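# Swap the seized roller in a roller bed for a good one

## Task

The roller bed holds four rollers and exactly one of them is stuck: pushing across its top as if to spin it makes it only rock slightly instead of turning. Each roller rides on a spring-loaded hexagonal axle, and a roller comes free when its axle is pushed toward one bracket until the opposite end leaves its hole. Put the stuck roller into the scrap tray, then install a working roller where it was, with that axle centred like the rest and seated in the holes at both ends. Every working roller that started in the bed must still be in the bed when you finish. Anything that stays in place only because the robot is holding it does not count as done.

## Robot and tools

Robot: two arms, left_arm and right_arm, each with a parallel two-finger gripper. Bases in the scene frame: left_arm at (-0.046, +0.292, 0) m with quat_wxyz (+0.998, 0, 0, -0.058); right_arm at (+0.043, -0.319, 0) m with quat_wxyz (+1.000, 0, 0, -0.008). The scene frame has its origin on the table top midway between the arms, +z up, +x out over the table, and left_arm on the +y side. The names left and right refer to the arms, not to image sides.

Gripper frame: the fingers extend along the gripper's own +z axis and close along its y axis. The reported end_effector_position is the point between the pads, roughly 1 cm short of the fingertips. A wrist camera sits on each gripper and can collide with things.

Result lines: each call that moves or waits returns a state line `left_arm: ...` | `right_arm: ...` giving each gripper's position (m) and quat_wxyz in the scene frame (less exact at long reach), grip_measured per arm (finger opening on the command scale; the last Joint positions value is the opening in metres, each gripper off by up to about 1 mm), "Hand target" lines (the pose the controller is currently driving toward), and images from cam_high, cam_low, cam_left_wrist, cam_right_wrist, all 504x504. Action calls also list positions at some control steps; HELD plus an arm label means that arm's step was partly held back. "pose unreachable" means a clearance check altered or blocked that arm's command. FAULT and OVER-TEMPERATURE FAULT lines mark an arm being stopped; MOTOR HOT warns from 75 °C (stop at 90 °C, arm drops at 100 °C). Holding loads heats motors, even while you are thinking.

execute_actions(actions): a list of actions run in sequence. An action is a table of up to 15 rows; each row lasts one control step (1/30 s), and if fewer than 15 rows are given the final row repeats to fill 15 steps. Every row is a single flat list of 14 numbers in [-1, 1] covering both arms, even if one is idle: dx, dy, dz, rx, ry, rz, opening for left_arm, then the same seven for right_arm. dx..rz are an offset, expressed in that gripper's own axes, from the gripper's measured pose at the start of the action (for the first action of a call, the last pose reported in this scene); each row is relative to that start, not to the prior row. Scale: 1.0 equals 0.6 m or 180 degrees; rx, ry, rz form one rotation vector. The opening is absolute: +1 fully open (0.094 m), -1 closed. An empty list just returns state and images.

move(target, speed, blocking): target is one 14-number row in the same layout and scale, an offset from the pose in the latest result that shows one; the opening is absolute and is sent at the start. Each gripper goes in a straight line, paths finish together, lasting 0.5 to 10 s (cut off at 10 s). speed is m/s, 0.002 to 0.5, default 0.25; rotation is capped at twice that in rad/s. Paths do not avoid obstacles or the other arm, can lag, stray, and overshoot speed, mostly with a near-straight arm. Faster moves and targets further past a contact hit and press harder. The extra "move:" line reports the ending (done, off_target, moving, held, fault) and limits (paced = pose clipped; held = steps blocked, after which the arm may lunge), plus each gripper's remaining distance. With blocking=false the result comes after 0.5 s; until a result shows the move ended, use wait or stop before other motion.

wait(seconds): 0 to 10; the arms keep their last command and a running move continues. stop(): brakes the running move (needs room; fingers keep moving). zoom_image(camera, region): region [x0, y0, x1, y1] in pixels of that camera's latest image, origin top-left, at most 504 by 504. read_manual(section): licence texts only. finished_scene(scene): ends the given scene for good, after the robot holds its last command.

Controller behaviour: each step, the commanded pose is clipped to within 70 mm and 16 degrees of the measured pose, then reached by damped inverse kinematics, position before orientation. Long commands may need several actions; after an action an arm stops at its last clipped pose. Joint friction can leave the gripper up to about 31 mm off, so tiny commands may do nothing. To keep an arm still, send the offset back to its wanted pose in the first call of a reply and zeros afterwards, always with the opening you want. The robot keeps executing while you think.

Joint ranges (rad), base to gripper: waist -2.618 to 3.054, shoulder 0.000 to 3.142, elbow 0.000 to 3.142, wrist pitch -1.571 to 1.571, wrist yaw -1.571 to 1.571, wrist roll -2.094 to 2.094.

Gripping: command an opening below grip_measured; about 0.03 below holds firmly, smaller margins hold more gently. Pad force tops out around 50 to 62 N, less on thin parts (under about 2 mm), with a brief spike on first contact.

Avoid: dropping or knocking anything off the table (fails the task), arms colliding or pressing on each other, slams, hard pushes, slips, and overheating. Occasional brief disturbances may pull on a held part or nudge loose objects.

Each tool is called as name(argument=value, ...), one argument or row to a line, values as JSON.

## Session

execute_actions(
  actions=[],
)

Scene clock: 0.00 s.
left_arm: end_effector_position=(+0.2955, -0.0883, +0.3707) grip_measured=+1.000 end_effector_quat_wxyz=(+0.650, +0.642, +0.303, -0.269) | right_arm: end_effector_position=(+0.3565, -0.4909, +0.1997) grip_measured=+1.000 end_effector_quat_wxyz=(+0.433, +0.538, +0.488, +0.533)
Joint positions: left_arm=[-0.443  1.751  1.512  0.224  0.962  0.749  0.094] | right_arm=[-0.887  1.327  0.434  0.795 -0.956  1.643  0.094]
Joint velocities: left_arm=[-0.017 -0.007 -0.022 -0.037 -0.066 -0.066  0.   ] | right_arm=[-0.002 -0.007  0.017 -0.081  0.037  0.051  0.   ]
Motor temperatures (°C, as the motors report them): left_arm=[17 24 25 19 21 18] | right_arm=[20 30 29 19 19 19]
Hand target (left_arm): +0.296, -0.088, +0.371; +0.650, +0.642, +0.303, -0.269
Hand target (right_arm): +0.357, -0.491, +0.200; +0.433, +0.538, +0.488, +0.533

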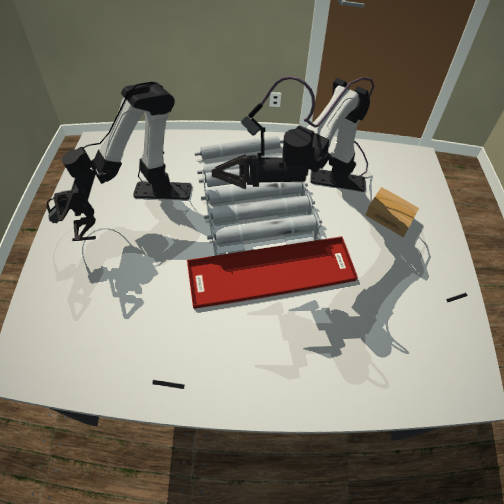

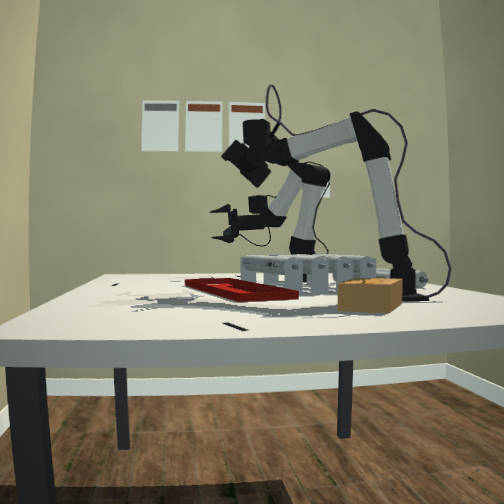

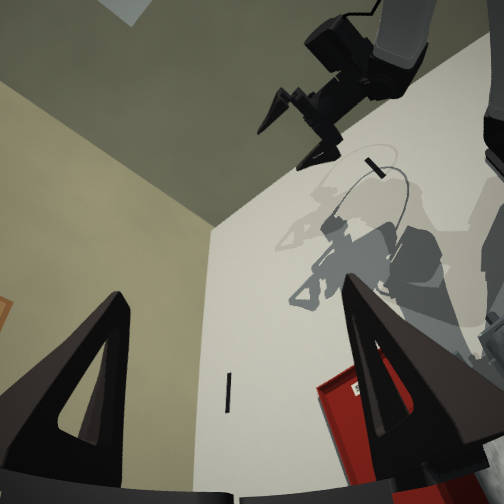

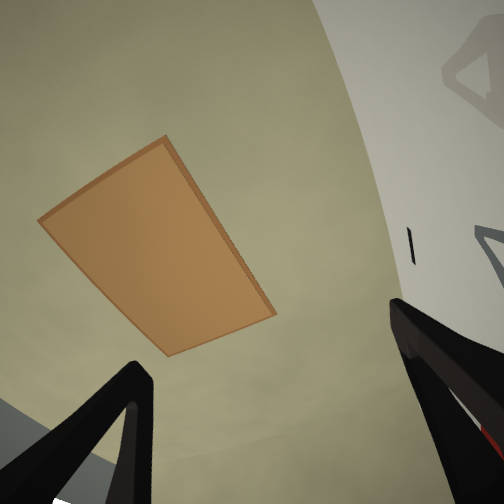

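move(
  target=[0,0,-0.55,0,0,0,-0.4, 0.5,0,-0.1,0.5,0,0,-1],
)

zoom_image(
  camera="cam_high",
  region=[170,120,370,300],
)

Scene clock: 7.33 s.
left_arm: end_effector_position=(+0.2818, +0.2394, +0.3804) grip_measured=-0.399 end_effector_quat_wxyz=(+0.692, +0.587, +0.394, -0.145) | right_arm: end_effector_position=(+0.2898, -0.1991, +0.2415) grip_measured=-0.980 end_effector_quat_wxyz=(-0.025, +0.697, +0.705, +0.129)
Joint positions: left_arm=[0.5   1.337 1.16  0.095 1.569 0.855 0.028] | right_arm=[ 0.374  1.463  1.647 -1.539 -0.152  1.935  0.001]
Joint velocities: left_arm=[-0.012 -0.017 -0.012  0.007  0.007 -0.022  0.001] | right_arm=[-0.007  0.017  0.002  0.007 -0.007  0.066 -0.   ]
Motor temperatures (°C, as the motors report them): left_arm=[17 26 26 20 21 18] | right_arm=[20 30 31 21 19 19]
Hand target (left_arm): +0.277, +0.241, +0.376; +0.691, +0.582, +0.400, -0.153
Hand target (right_arm): +0.288, -0.197, +0.242; -0.032, +0.699, +0.704, +0.121
Off the commanded pose (left_arm): 0.007 m, 19 deg; orientation clipped at the last step of the last action.
Off the commanded pose (right_arm): 0.010 m, 13 deg.
joint sent to its limit (left arm) — the command would take joint 5 (wrist yaw) past its upper limit, so that joint was sent only as far as its limit.
joint sent to its limit (right arm) — the command would take joint 4 (wrist pitch) past its lower limit, so that joint was sent only as far as its limit.
move: off_target (left_arm, right_arm); limits=paced

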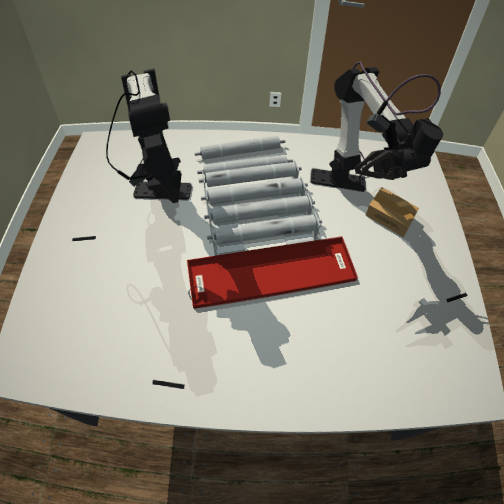

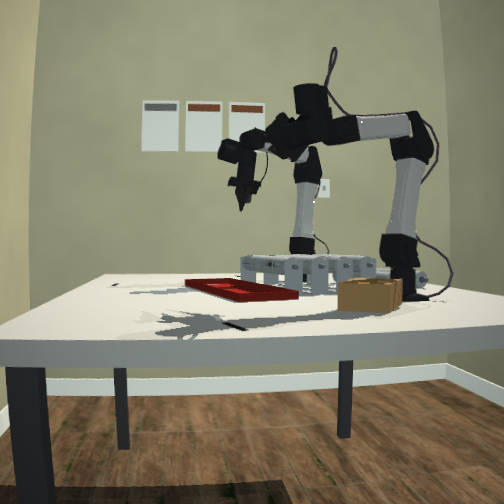

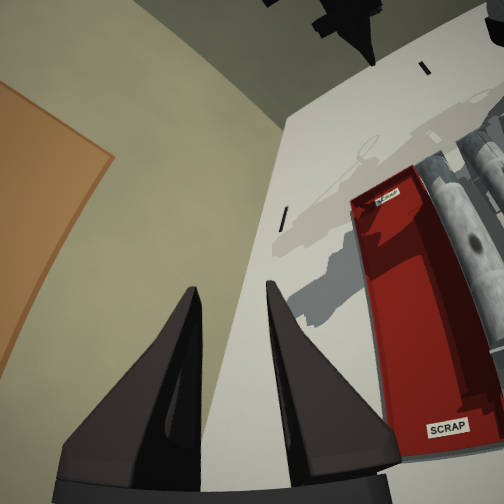

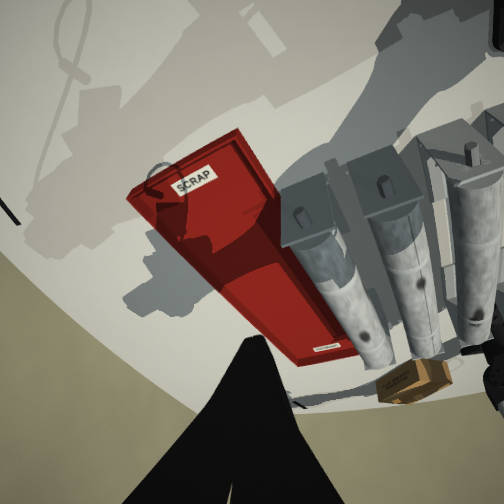

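Region (170, 120, 370, 300) of cam_high's 504x504 image, scaled by 2.520, with more detail than that image has; it fills the top 454 rows of this view, and the rest is white.

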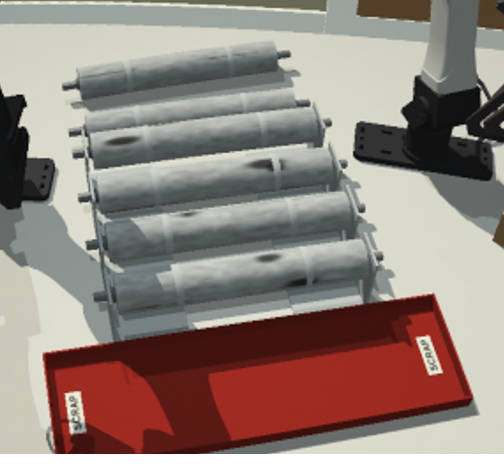

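move(
  target=[0,0,0,0,0,0,-0.4, 0.14,-0.02,0.2,0,0,-0.55,-1],
)

move(
  target=[0,0,0,0,0,0,-0.4, 0,0,0,0,0,-0.5,-1],
)

Scene clock: 14.10 s.
left_arm: end_effector_position=(+0.2818, +0.2394, +0.3804) grip_measured=-0.399 end_effector_quat_wxyz=(+0.692, +0.587, +0.394, -0.145) | right_arm: end_effector_position=(+0.2929, -0.0937, +0.1521) grip_measured=-0.980 end_effector_quat_wxyz=(+0.088, -0.077, +0.987, +0.110)
Joint positions: left_arm=[0.5   1.337 1.16  0.095 1.569 0.855 0.028] | right_arm=[ 0.71   1.566  1.369 -1.101 -0.077  0.55   0.001]
Joint velocities: left_arm=[ 0.007 -0.017  0.002  0.007 -0.007 -0.007  0.001] | right_arm=[ 0.007  0.002  0.002 -0.022  0.007 -0.066  0.001]
Motor temperatures (°C, as the motors report them): left_arm=[17 26 27 21 21 18] | right_arm=[20 30 31 21 19 19]
Hand target (left_arm): +0.282, +0.239, +0.380; +0.692, +0.587, +0.394, -0.145
Hand target (right_arm): +0.291, -0.094, +0.140; +0.080, -0.083, +0.988, +0.101
Off the commanded pose (left_arm): 0.000 m, 0 deg.
Off the commanded pose (right_arm): 0.011 m, 1 deg.
move: off_target (right_arm)

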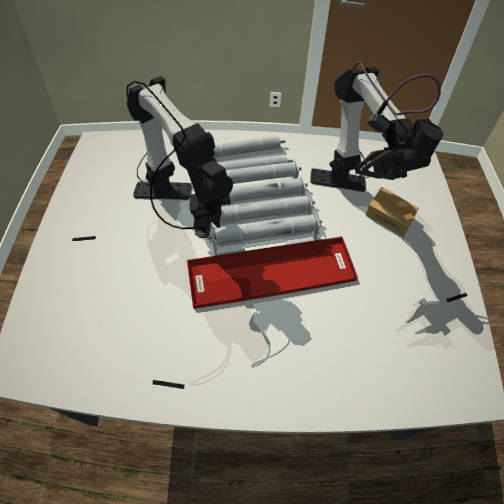

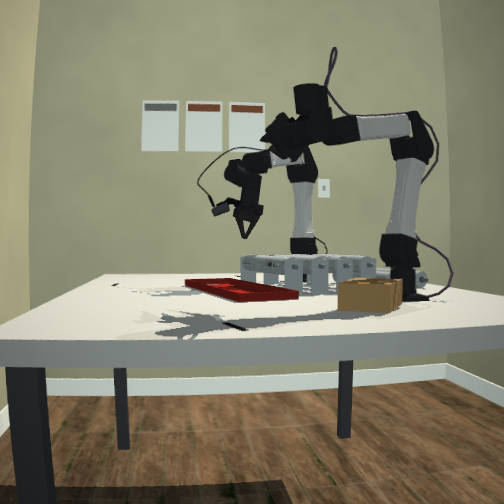

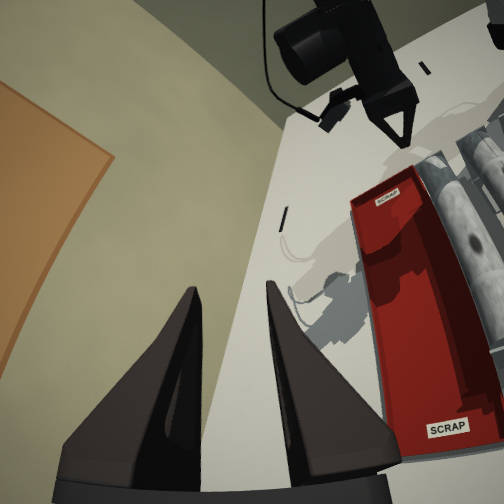

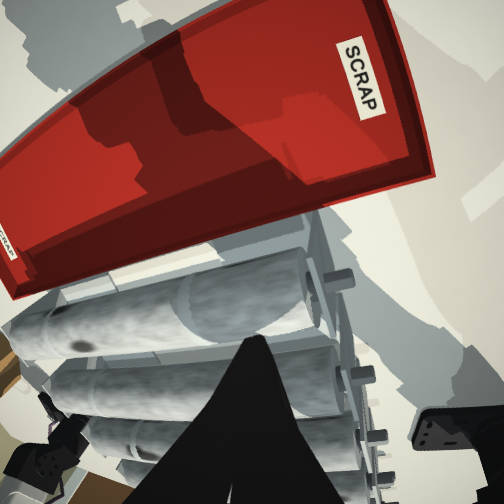

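Scene clock: 17.80 s.
left_arm: end_effector_position=(+0.2818, +0.2394, +0.3804) grip_measured=-0.399 end_effector_quat_wxyz=(+0.692, +0.587, +0.394, -0.145) | right_arm: end_effector_position=(+0.2929, -0.0937, +0.1521) grip_measured=-0.980 end_effector_quat_wxyz=(-0.140, +0.749, -0.647, -0.016)
Joint positions: left_arm=[0.5   1.337 1.16  0.095 1.569 0.855 0.028] | right_arm=[ 0.71   1.566  1.369 -1.101 -0.077 -1.012  0.001]
Joint velocities: left_arm=[ 0.002 -0.002  0.002  0.022 -0.022 -0.037 -0.001] | right_arm=[ 0.002 -0.012  0.002  0.066 -0.051 -0.022 -0.   ]
Motor temperatures (°C, as the motors report them): left_arm=[17 26 28 21 21 18] | right_arm=[20 31 31 21 19 19]
Hand target (left_arm): +0.282, +0.239, +0.380; +0.692, +0.587, +0.394, -0.145
Hand target (right_arm): +0.293, -0.094, +0.152; -0.140, +0.752, -0.644, -0.016
Off the commanded pose (left_arm): 0.000 m, 0 deg.
Off the commanded pose (right_arm): 0.000 m, 0 deg.
move: done

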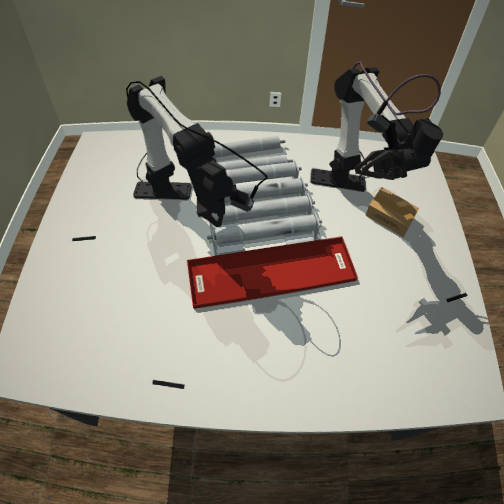

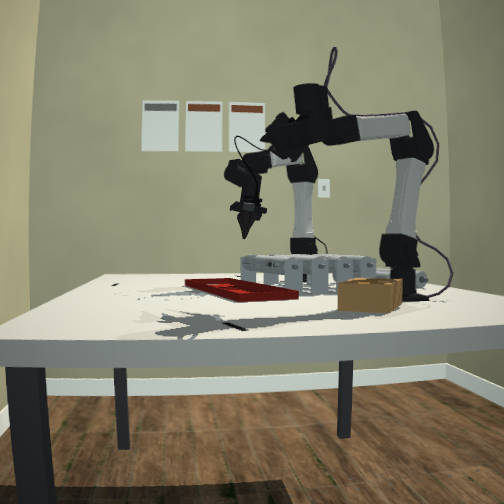

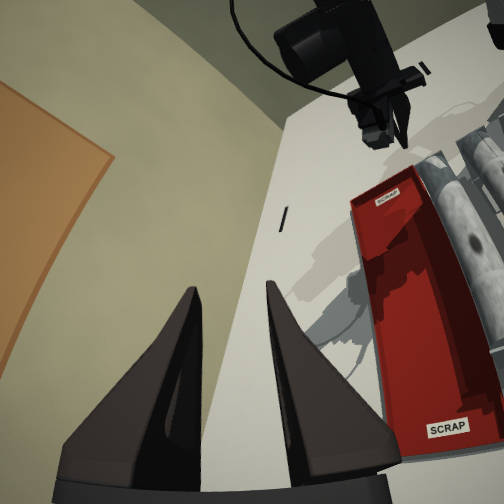

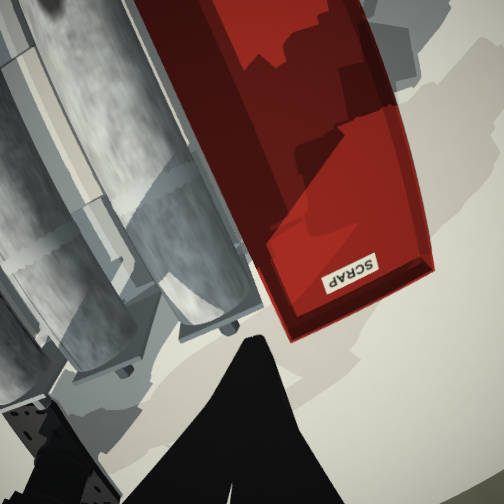

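move(
  target=[0,0,0,0,0,0,-0.4, -0.09,0.0,0.135,-0.06,0.065,0,-1],
  speed=0.1,
)

Scene clock: 21.13 s.
left_arm: end_effector_position=(+0.2818, +0.2394, +0.3804) grip_measured=-0.399 end_effector_quat_wxyz=(+0.692, +0.587, +0.394, -0.145) | right_arm: end_effector_position=(+0.2978, -0.0246, +0.0854) grip_measured=-0.980 end_effector_quat_wxyz=(-0.011, +0.756, -0.655, -0.001)
Joint positions: left_arm=[0.5   1.337 1.16  0.095 1.569 0.855 0.028] | right_arm=[ 0.872  2.014  1.692 -1.227 -0.003 -0.858  0.001]
Joint velocities: left_arm=[ 0.007 -0.002  0.012 -0.066  0.051 -0.022 -0.   ] | right_arm=[-0.002 -0.007 -0.002 -0.007  0.081 -0.007  0.001]
Motor temperatures (°C, as the motors report them): left_arm=[17 26 28 21 21 18] | right_arm=[20 32 32 21 19 19]
Hand target (left_arm): +0.282, +0.239, +0.380; +0.692, +0.587, +0.394, -0.145
Hand target (right_arm): +0.296, -0.024, +0.084; -0.002, +0.755, -0.655, +0.001
Off the commanded pose (left_arm): 0.000 m, 0 deg.
Off the commanded pose (right_arm): 0.002 m, 1 deg.
move: done

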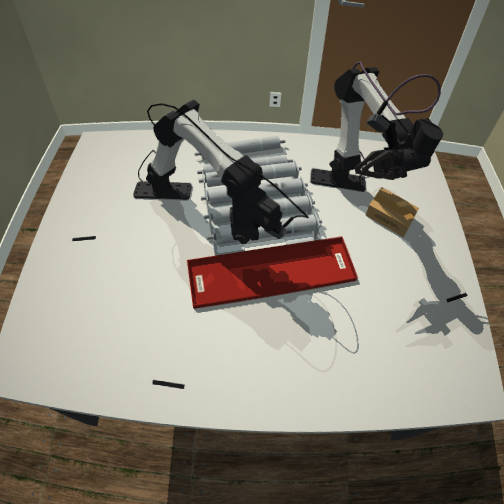

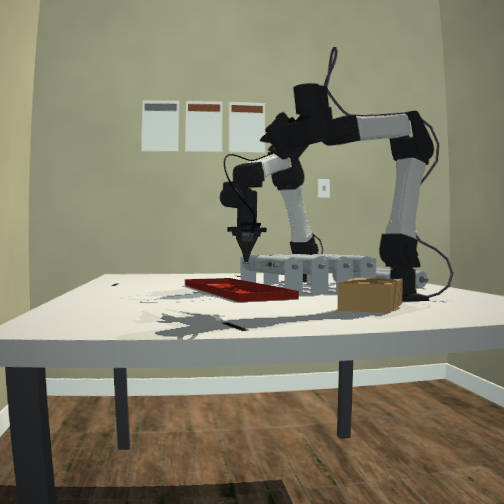

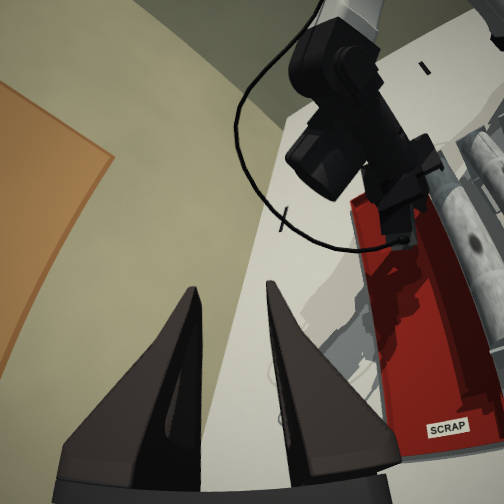

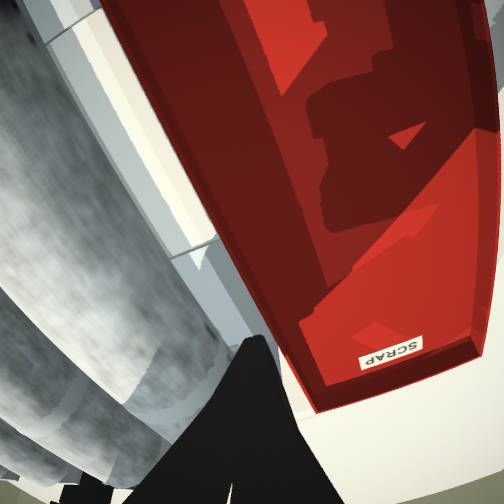

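move(
  target=[0,0,0,0,0,0,-0.4, 0,0.48,-0.008,0,0,0,-1],
  speed=0.06,
)

move(
  target=[0,0,0,0,0,0,-0.4, 0.25,0,-0.12,0,0,0,-1],
)

zoom_image(
  camera="cam_high",
  region=[170,120,370,300],
)

Scene clock: 28.77 s.
left_arm: end_effector_position=(+0.2818, +0.2394, +0.3804) grip_measured=-0.399 end_effector_quat_wxyz=(+0.692, +0.587, +0.394, -0.145) | right_arm: end_effector_position=(+0.0433, -0.0589, +0.0988) grip_measured=-0.981 end_effector_quat_wxyz=(-0.073, +0.747, -0.660, +0.029)
Joint positions: left_arm=[0.5   1.337 1.16  0.095 1.569 0.855 0.028] | right_arm=[ 1.681  1.477  1.102 -1.138  0.147 -0.034  0.001]
Joint velocities: left_arm=[-0.007 -0.022 -0.012  0.007  0.051 -0.007 -0.   ] | right_arm=[-0.007 -0.012  0.007 -0.022  0.066 -0.007  0.   ]
Motor temperatures (°C, as the motors report them): left_arm=[17 27 29 21 21 18] | right_arm=[20 33 32 20 20 19]
Hand target (left_arm): +0.282, +0.239, +0.380; +0.692, +0.587, +0.394, -0.145
Hand target (right_arm): +0.016, -0.074, +0.085; -0.007, +0.755, -0.656, +0.006
Off the commanded pose (left_arm): 0.000 m, 0 deg.
Off the commanded pose (right_arm): 0.034 m, 8 deg.
move: off_target (right_arm)

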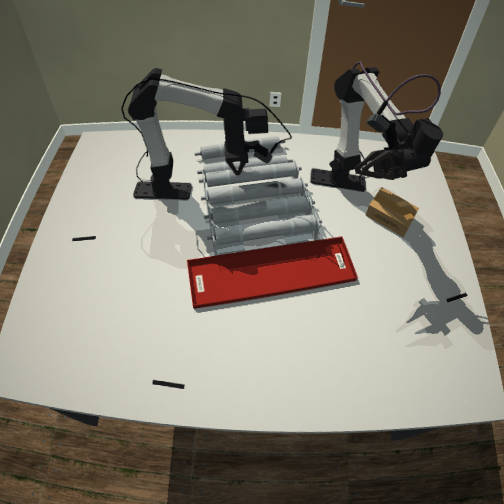

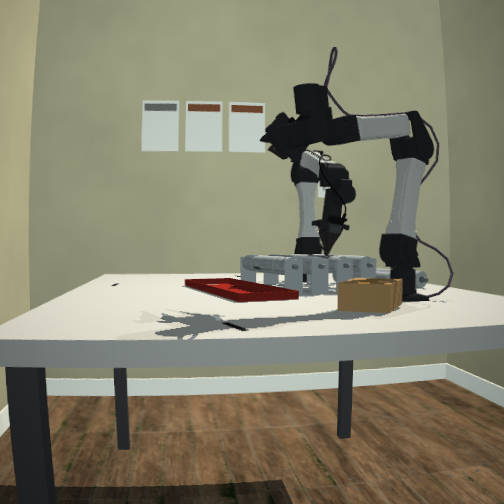

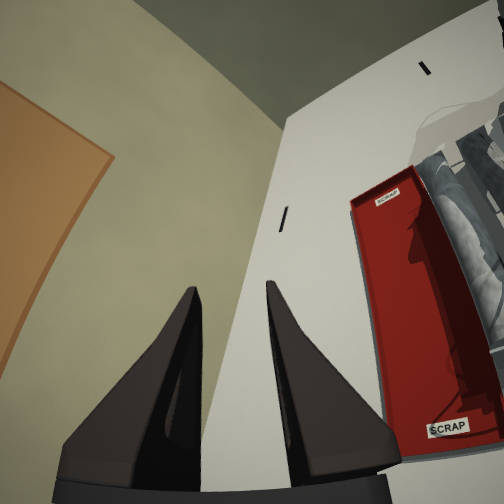

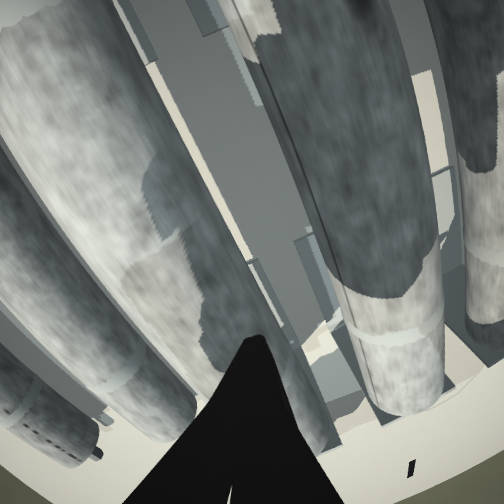

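Scene clock: 30.10 s.
left_arm: end_effector_position=(+0.2818, +0.2394, +0.3804) grip_measured=-0.399 end_effector_quat_wxyz=(+0.692, +0.587, +0.394, -0.145) | right_arm: end_effector_position=(+0.0537, -0.1993, +0.1680) grip_measured=-0.981 end_effector_quat_wxyz=(-0.116, +0.747, -0.654, -0.033)
Joint positions: left_arm=[0.5   1.337 1.16  0.095 1.569 0.855 0.028] | right_arm=[ 1.663  0.807  0.988 -1.541  0.118 -0.069  0.001]
Joint velocities: left_arm=[ 0.002 -0.012  0.002  0.007 -0.081  0.037  0.   ] | right_arm=[ 0.007 -0.012 -0.002  0.007  0.051  0.007  0.   ]
Motor temperatures (°C, as the motors report them): left_arm=[17 27 29 21 21 18] | right_arm=[20 33 32 20 20 19]
Hand target (left_arm): +0.282, +0.239, +0.380; +0.692, +0.587, +0.394, -0.145
Hand target (right_arm): +0.054, -0.209, +0.161; -0.102, +0.749, -0.654, -0.024
Off the commanded pose (left_arm): 0.000 m, 0 deg.
Off the commanded pose (right_arm): 0.015 m, 9 deg.
joint sent to its limit (right arm) — the command would take joint 4 (wrist pitch) past its lower limit, so that joint was sent only as far as its limit.
move: off_target (right_arm)

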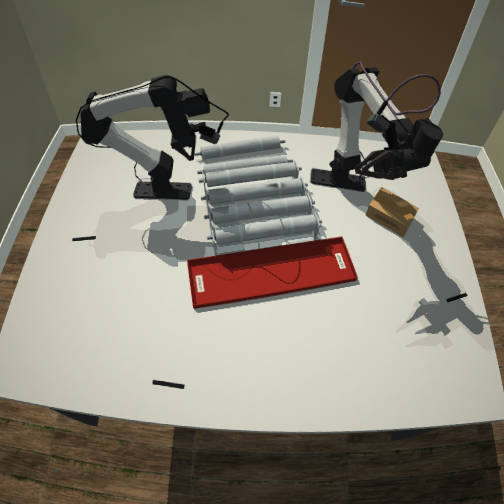

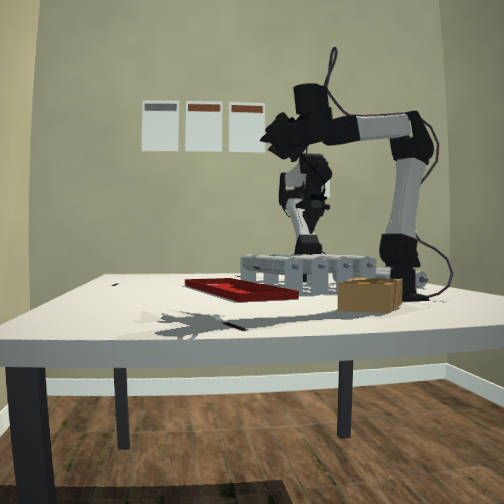

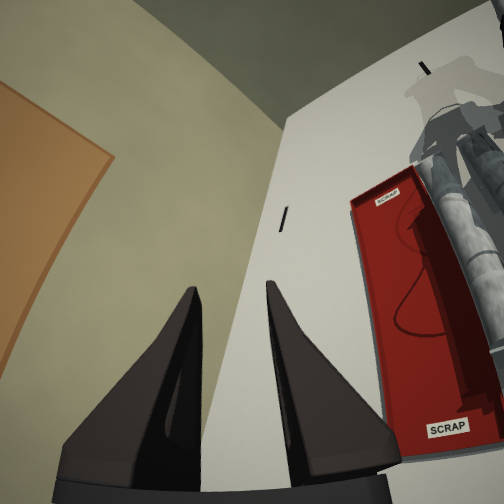

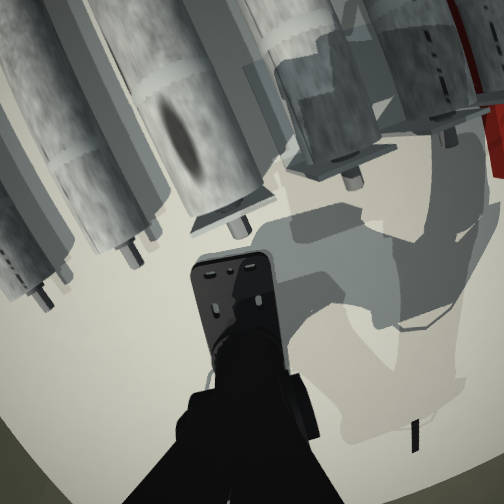

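Region (170, 120, 370, 300) of cam_high's 504x504 image, scaled by 2.520, with more detail than that image has; it fills the top 454 rows of this view, and the rest is white.

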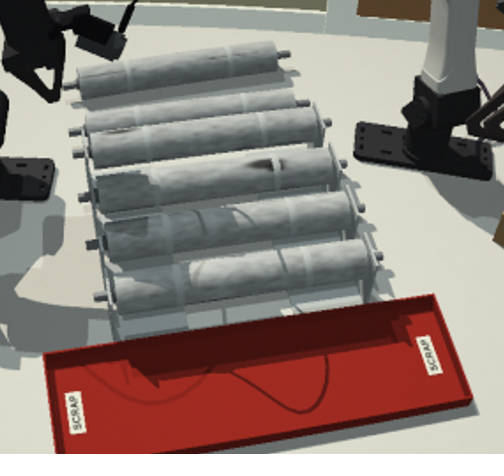

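move(
  target=[0,0,0,0,0,-0.42,-0.4, -0.315,-0.115,0.15,-0.04,0.065,0,0.35],
)

move(
  target=[0,0,0,0,0,-0.42,-0.4, 0,0,0,0,0,0,0.35],
)

move(
  target=[0,0,0,0,0,-0.41,-0.4, 0,0,0,0,0,0,0.35],
)

move(
  target=[-0.35,0.25,0,0,-0.33,0,-0.4, 0,0,0,0,0,0,0.35],
)

Scene clock: 40.87 s.
left_arm: end_effector_position=(+0.2781, +0.2379, +0.3832) grip_measured=-0.399 end_effector_quat_wxyz=(+0.467, +0.234, +0.668, -0.531) | right_arm: end_effector_position=(+0.1002, +0.0117, +0.1291) grip_measured=+0.348 end_effector_quat_wxyz=(-0.011, +0.751, -0.660, +0.001)
Joint positions: left_arm=[ 0.5    1.358  1.286 -0.351  1.569 -0.088  0.028] | right_arm=[ 1.421  1.797  1.573 -1.328  0.013 -0.296  0.063]
Joint velocities: left_arm=[-0.017  0.007 -0.002 -0.081 -0.081 -0.022  0.   ] | right_arm=[ 0.002 -0.002 -0.017 -0.125 -0.051 -0.007  0.   ]
Motor temperatures (°C, as the motors report them): left_arm=[17 27 31 22 21 18] | right_arm=[20 32 32 20 19 19]
Hand target (left_arm): +0.282, +0.240, +0.381; +0.458, +0.223, +0.671, -0.538
Hand target (right_arm): +0.102, +0.011, +0.129; -0.003, +0.751, -0.660, +0.002
Off the commanded pose (left_arm): 0.005 m, 2 deg.
Off the commanded pose (right_arm): 0.004 m, 1 deg.
move: done

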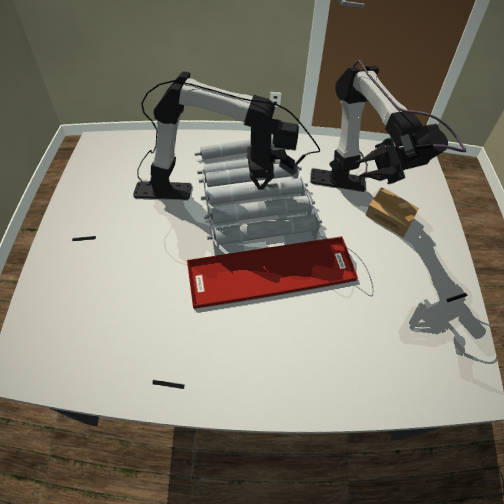

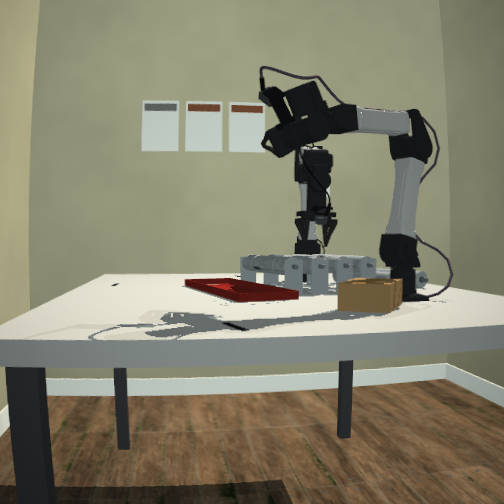

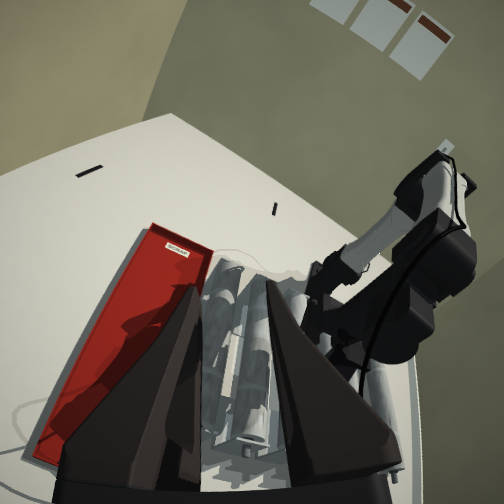

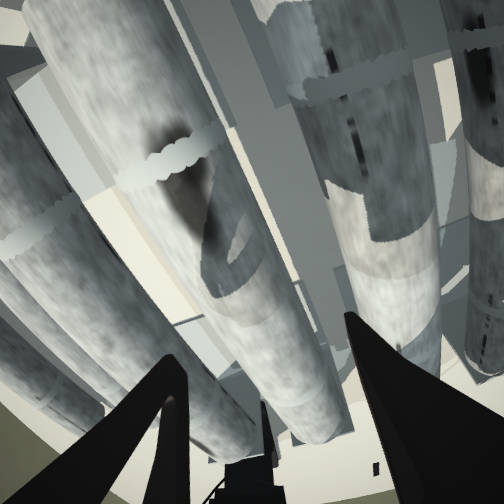

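Scene clock: 44.20 s.
left_arm: end_effector_position=(+0.2750, +0.2367, +0.3855) grip_measured=-0.399 end_effector_quat_wxyz=(+0.055, -0.213, +0.675, -0.705) | right_arm: end_effector_position=(+0.1002, +0.0117, +0.1291) grip_measured=+0.348 end_effector_quat_wxyz=(-0.011, +0.751, -0.660, +0.001)
Joint positions: left_arm=[ 0.5    1.418  1.429 -0.784  1.569 -1.026  0.028] | right_arm=[ 1.421  1.797  1.573 -1.328  0.013 -0.296  0.063]
Joint velocities: left_arm=[ 0.002  0.007  0.002 -0.095 -0.066 -0.022 -0.001] | right_arm=[-0.007 -0.012 -0.007  0.037 -0.022 -0.037  0.   ]
Motor temperatures (°C, as the motors report them): left_arm=[17 26 31 22 21 18] | right_arm=[20 33 32 20 19 19]
Hand target (left_arm): +0.279, +0.238, +0.383; +0.044, -0.224, +0.671, -0.706
Hand target (right_arm): +0.100, +0.012, +0.129; -0.011, +0.751, -0.660, +0.001
Off the commanded pose (left_arm): 0.004 m, 2 deg.
Off the commanded pose (right_arm): 0.000 m, 0 deg.
move: done

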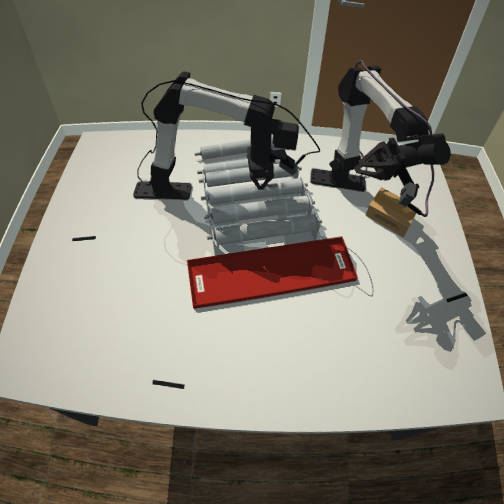

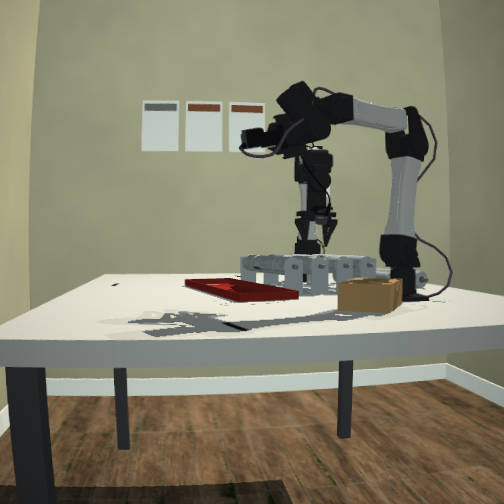

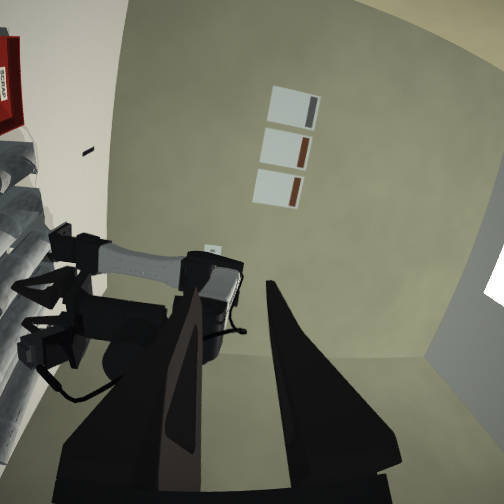

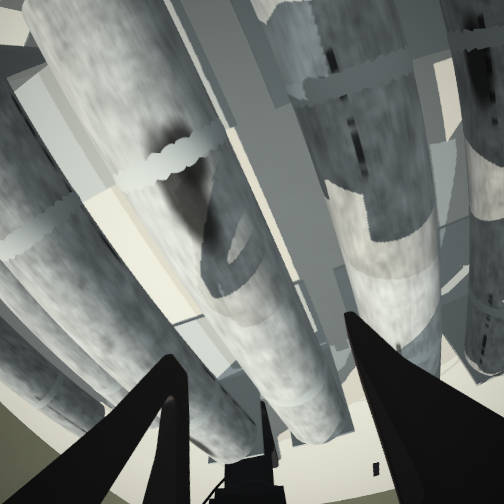

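Scene clock: 47.47 s.
left_arm: end_effector_position=(+0.2722, +0.2355, +0.3866) grip_measured=-0.399 end_effector_quat_wxyz=(+0.371, +0.570, -0.420, +0.601) | right_arm: end_effector_position=(+0.1002, +0.0117, +0.1291) grip_measured=+0.348 end_effector_quat_wxyz=(-0.011, +0.751, -0.660, +0.001)
Joint positions: left_arm=[ 0.5    1.507  1.579 -1.215  1.569 -1.916  0.028] | right_arm=[ 1.421  1.797  1.573 -1.328  0.013 -0.296  0.063]
Joint velocities: left_arm=[ 0.002  0.007  0.002 -0.022  0.022  0.007  0.   ] | right_arm=[ 0.002 -0.007 -0.007  0.037 -0.007  0.007 -0.001]
Motor temperatures (°C, as the motors report them): left_arm=[17 26 32 22 21 18] | right_arm=[20 33 32 20 19 19]
Hand target (left_arm): +0.276, +0.237, +0.385; +0.379, +0.575, -0.412, +0.597
Hand target (right_arm): +0.100, +0.012, +0.129; -0.011, +0.751, -0.660, +0.001
Off the commanded pose (left_arm): 0.003 m, 2 deg.
Off the commanded pose (right_arm): 0.000 m, 0 deg.
move: done

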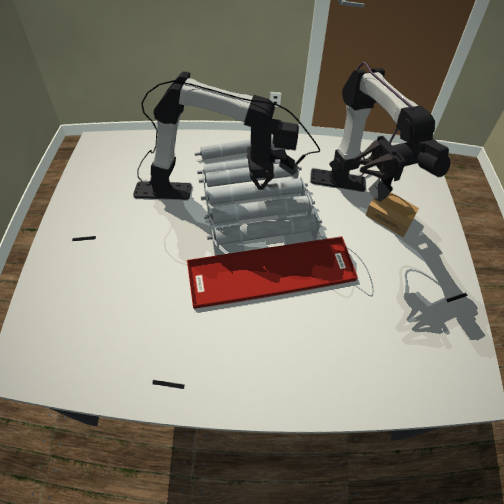

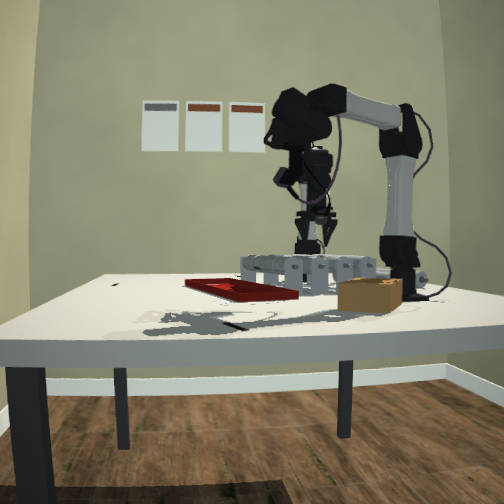

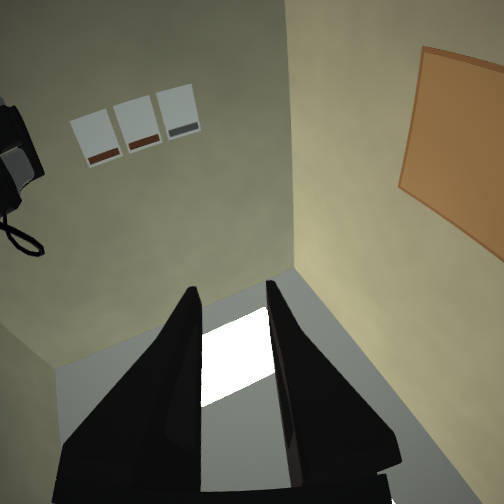

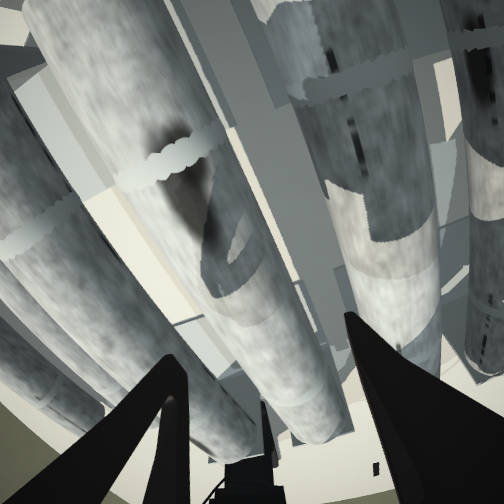

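Scene clock: 50.10 s.
left_arm: end_effector_position=(+0.1497, +0.1837, +0.1739) grip_measured=-0.399 end_effector_quat_wxyz=(+0.148, +0.768, -0.572, +0.247) | right_arm: end_effector_position=(+0.1002, +0.0117, +0.1291) grip_measured=+0.348 end_effector_quat_wxyz=(-0.011, +0.751, -0.660, +0.001)
Joint positions: left_arm=[-0.015  1.055  0.992 -1.189  0.498 -2.076  0.028] | right_arm=[ 1.421  1.797  1.573 -1.328  0.013 -0.296  0.063]
Joint velocities: left_arm=[-0.007 -0.007  0.002 -0.007 -0.095  0.037 -0.   ] | right_arm=[-0.007  0.002 -0.012 -0.066 -0.022 -0.051 -0.   ]
Motor temperatures (°C, as the motors report them): left_arm=[17 26 31 22 21 18] | right_arm=[20 34 32 20 19 19]
Hand target (left_arm): +0.147, +0.184, +0.169; +0.144, +0.770, -0.572, +0.243
Hand target (right_arm): +0.100, +0.012, +0.129; -0.011, +0.751, -0.660, +0.001
Off the commanded pose (left_arm): 0.009 m, 6 deg.
Off the commanded pose (right_arm): 0.000 m, 0 deg.
joint sent to its limit (left arm) — the command would take joint 6 (wrist roll) past its lower limit, so that joint was sent only as far as its limit.
move: off_target (left_arm)

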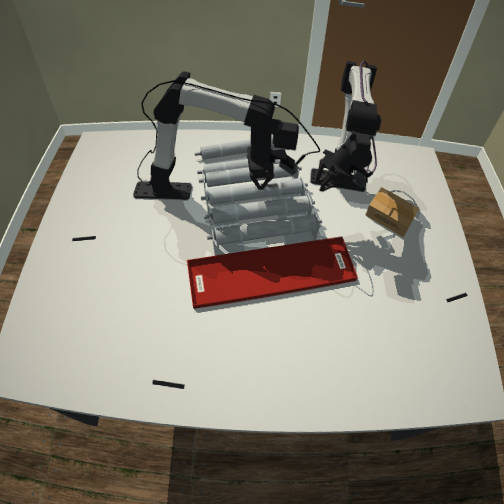

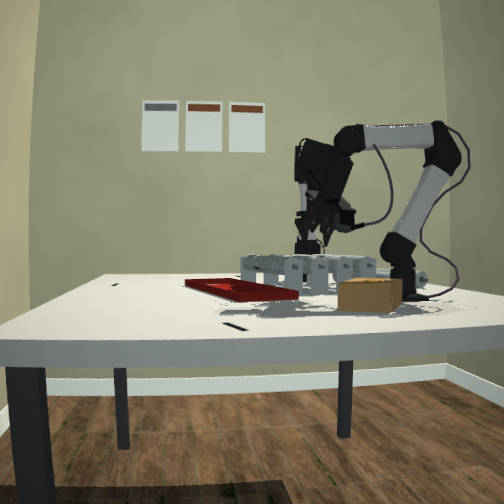

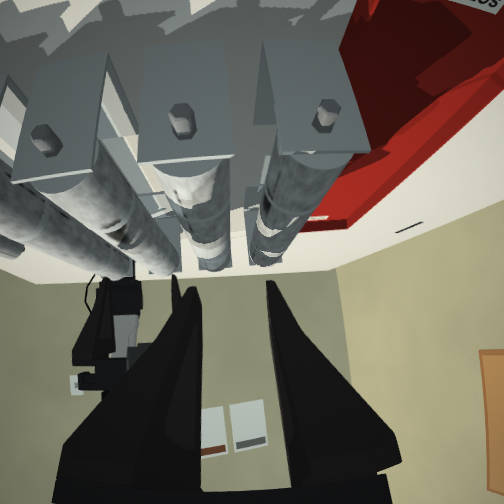

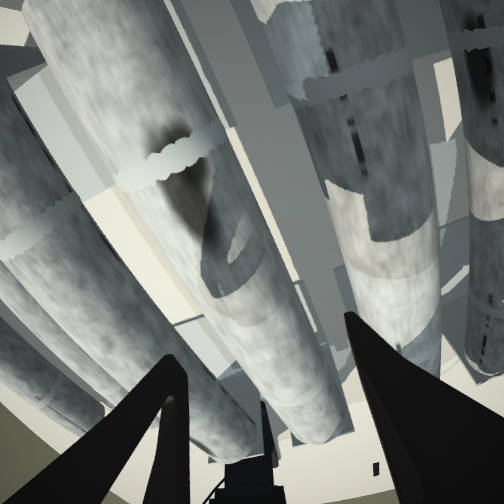

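move(
  target=[-0.14,0.13,0.1,0,0,0.05,-0.4, 0,-0.015,0.12,0,0,0,0.35],
  speed=0.1,
)

Scene clock: 54.13 s.
left_arm: end_effector_position=(+0.0770, +0.1951, +0.0908) grip_measured=-0.399 end_effector_quat_wxyz=(+0.134, +0.733, -0.619, +0.248) | right_arm: end_effector_position=(+0.0987, +0.0111, +0.0703) grip_measured=+0.349 end_effector_quat_wxyz=(-0.000, +0.756, -0.654, -0.012)
Joint positions: left_arm=[-0.005  0.694  0.549 -1.128  0.495 -1.938  0.028] | right_arm=[ 1.408  1.821  1.369 -1.106 -0.02  -0.323  0.063]
Joint velocities: left_arm=[ 0.007 -0.002 -0.012  0.037  0.022 -0.037 -0.   ] | right_arm=[-0.002 -0.002 -0.012 -0.007 -0.007 -0.081  0.   ]
Motor temperatures (°C, as the motors report them): left_arm=[17 26 31 21 21 18] | right_arm=[20 35 32 20 19 19]
Hand target (left_arm): +0.079, +0.195, +0.092; +0.133, +0.733, -0.619, +0.250
Hand target (right_arm): +0.111, +0.013, +0.058; -0.011, +0.751, -0.660, +0.001
Off the commanded pose (left_arm): 0.019 m, 2 deg.
Off the commanded pose (right_arm): 0.018 m, 2 deg.
move: held (left_arm), off_target (right_arm); limits=held; held on 13 of 50 steps (left_arm), including the last (left_arm)
pose unreachable (left arm): on one or more control steps of this call, first in action 0 (counted from 0), this arm could not follow its commanded pose, so it was not sent that pose on those steps. On the call's last step it was still not sent that pose. It may still have moved: this result reports where it is.
cause: the commanded pose would bring two parts of the arm too close to each other (its upper arm (the part past joint 2) and its gripper housing, with joints 3 (elbow) to 6 (wrist roll) between them).

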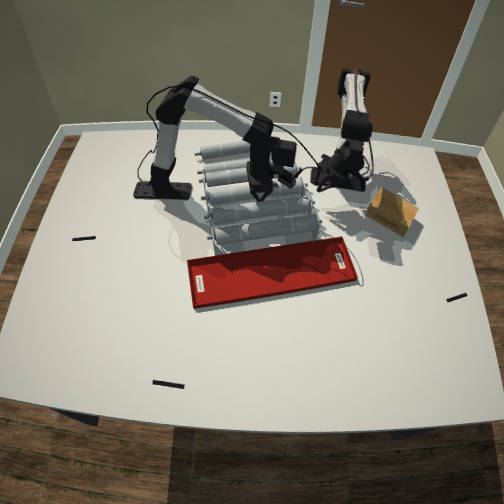

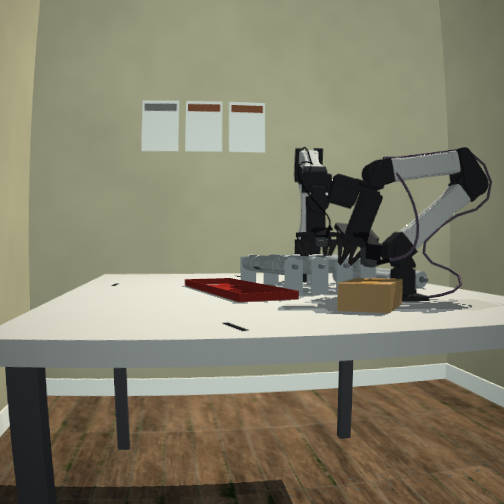

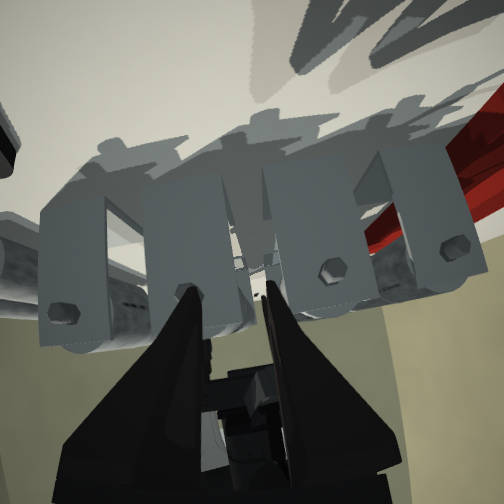

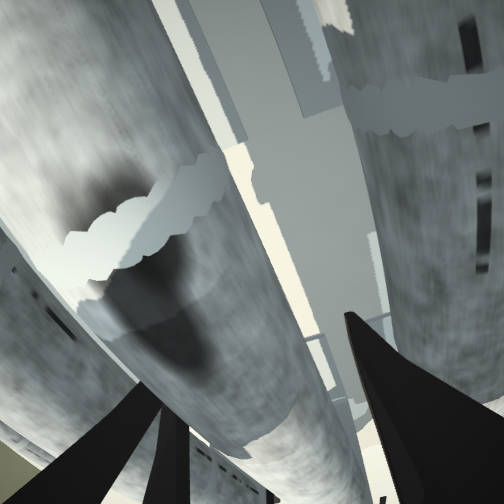

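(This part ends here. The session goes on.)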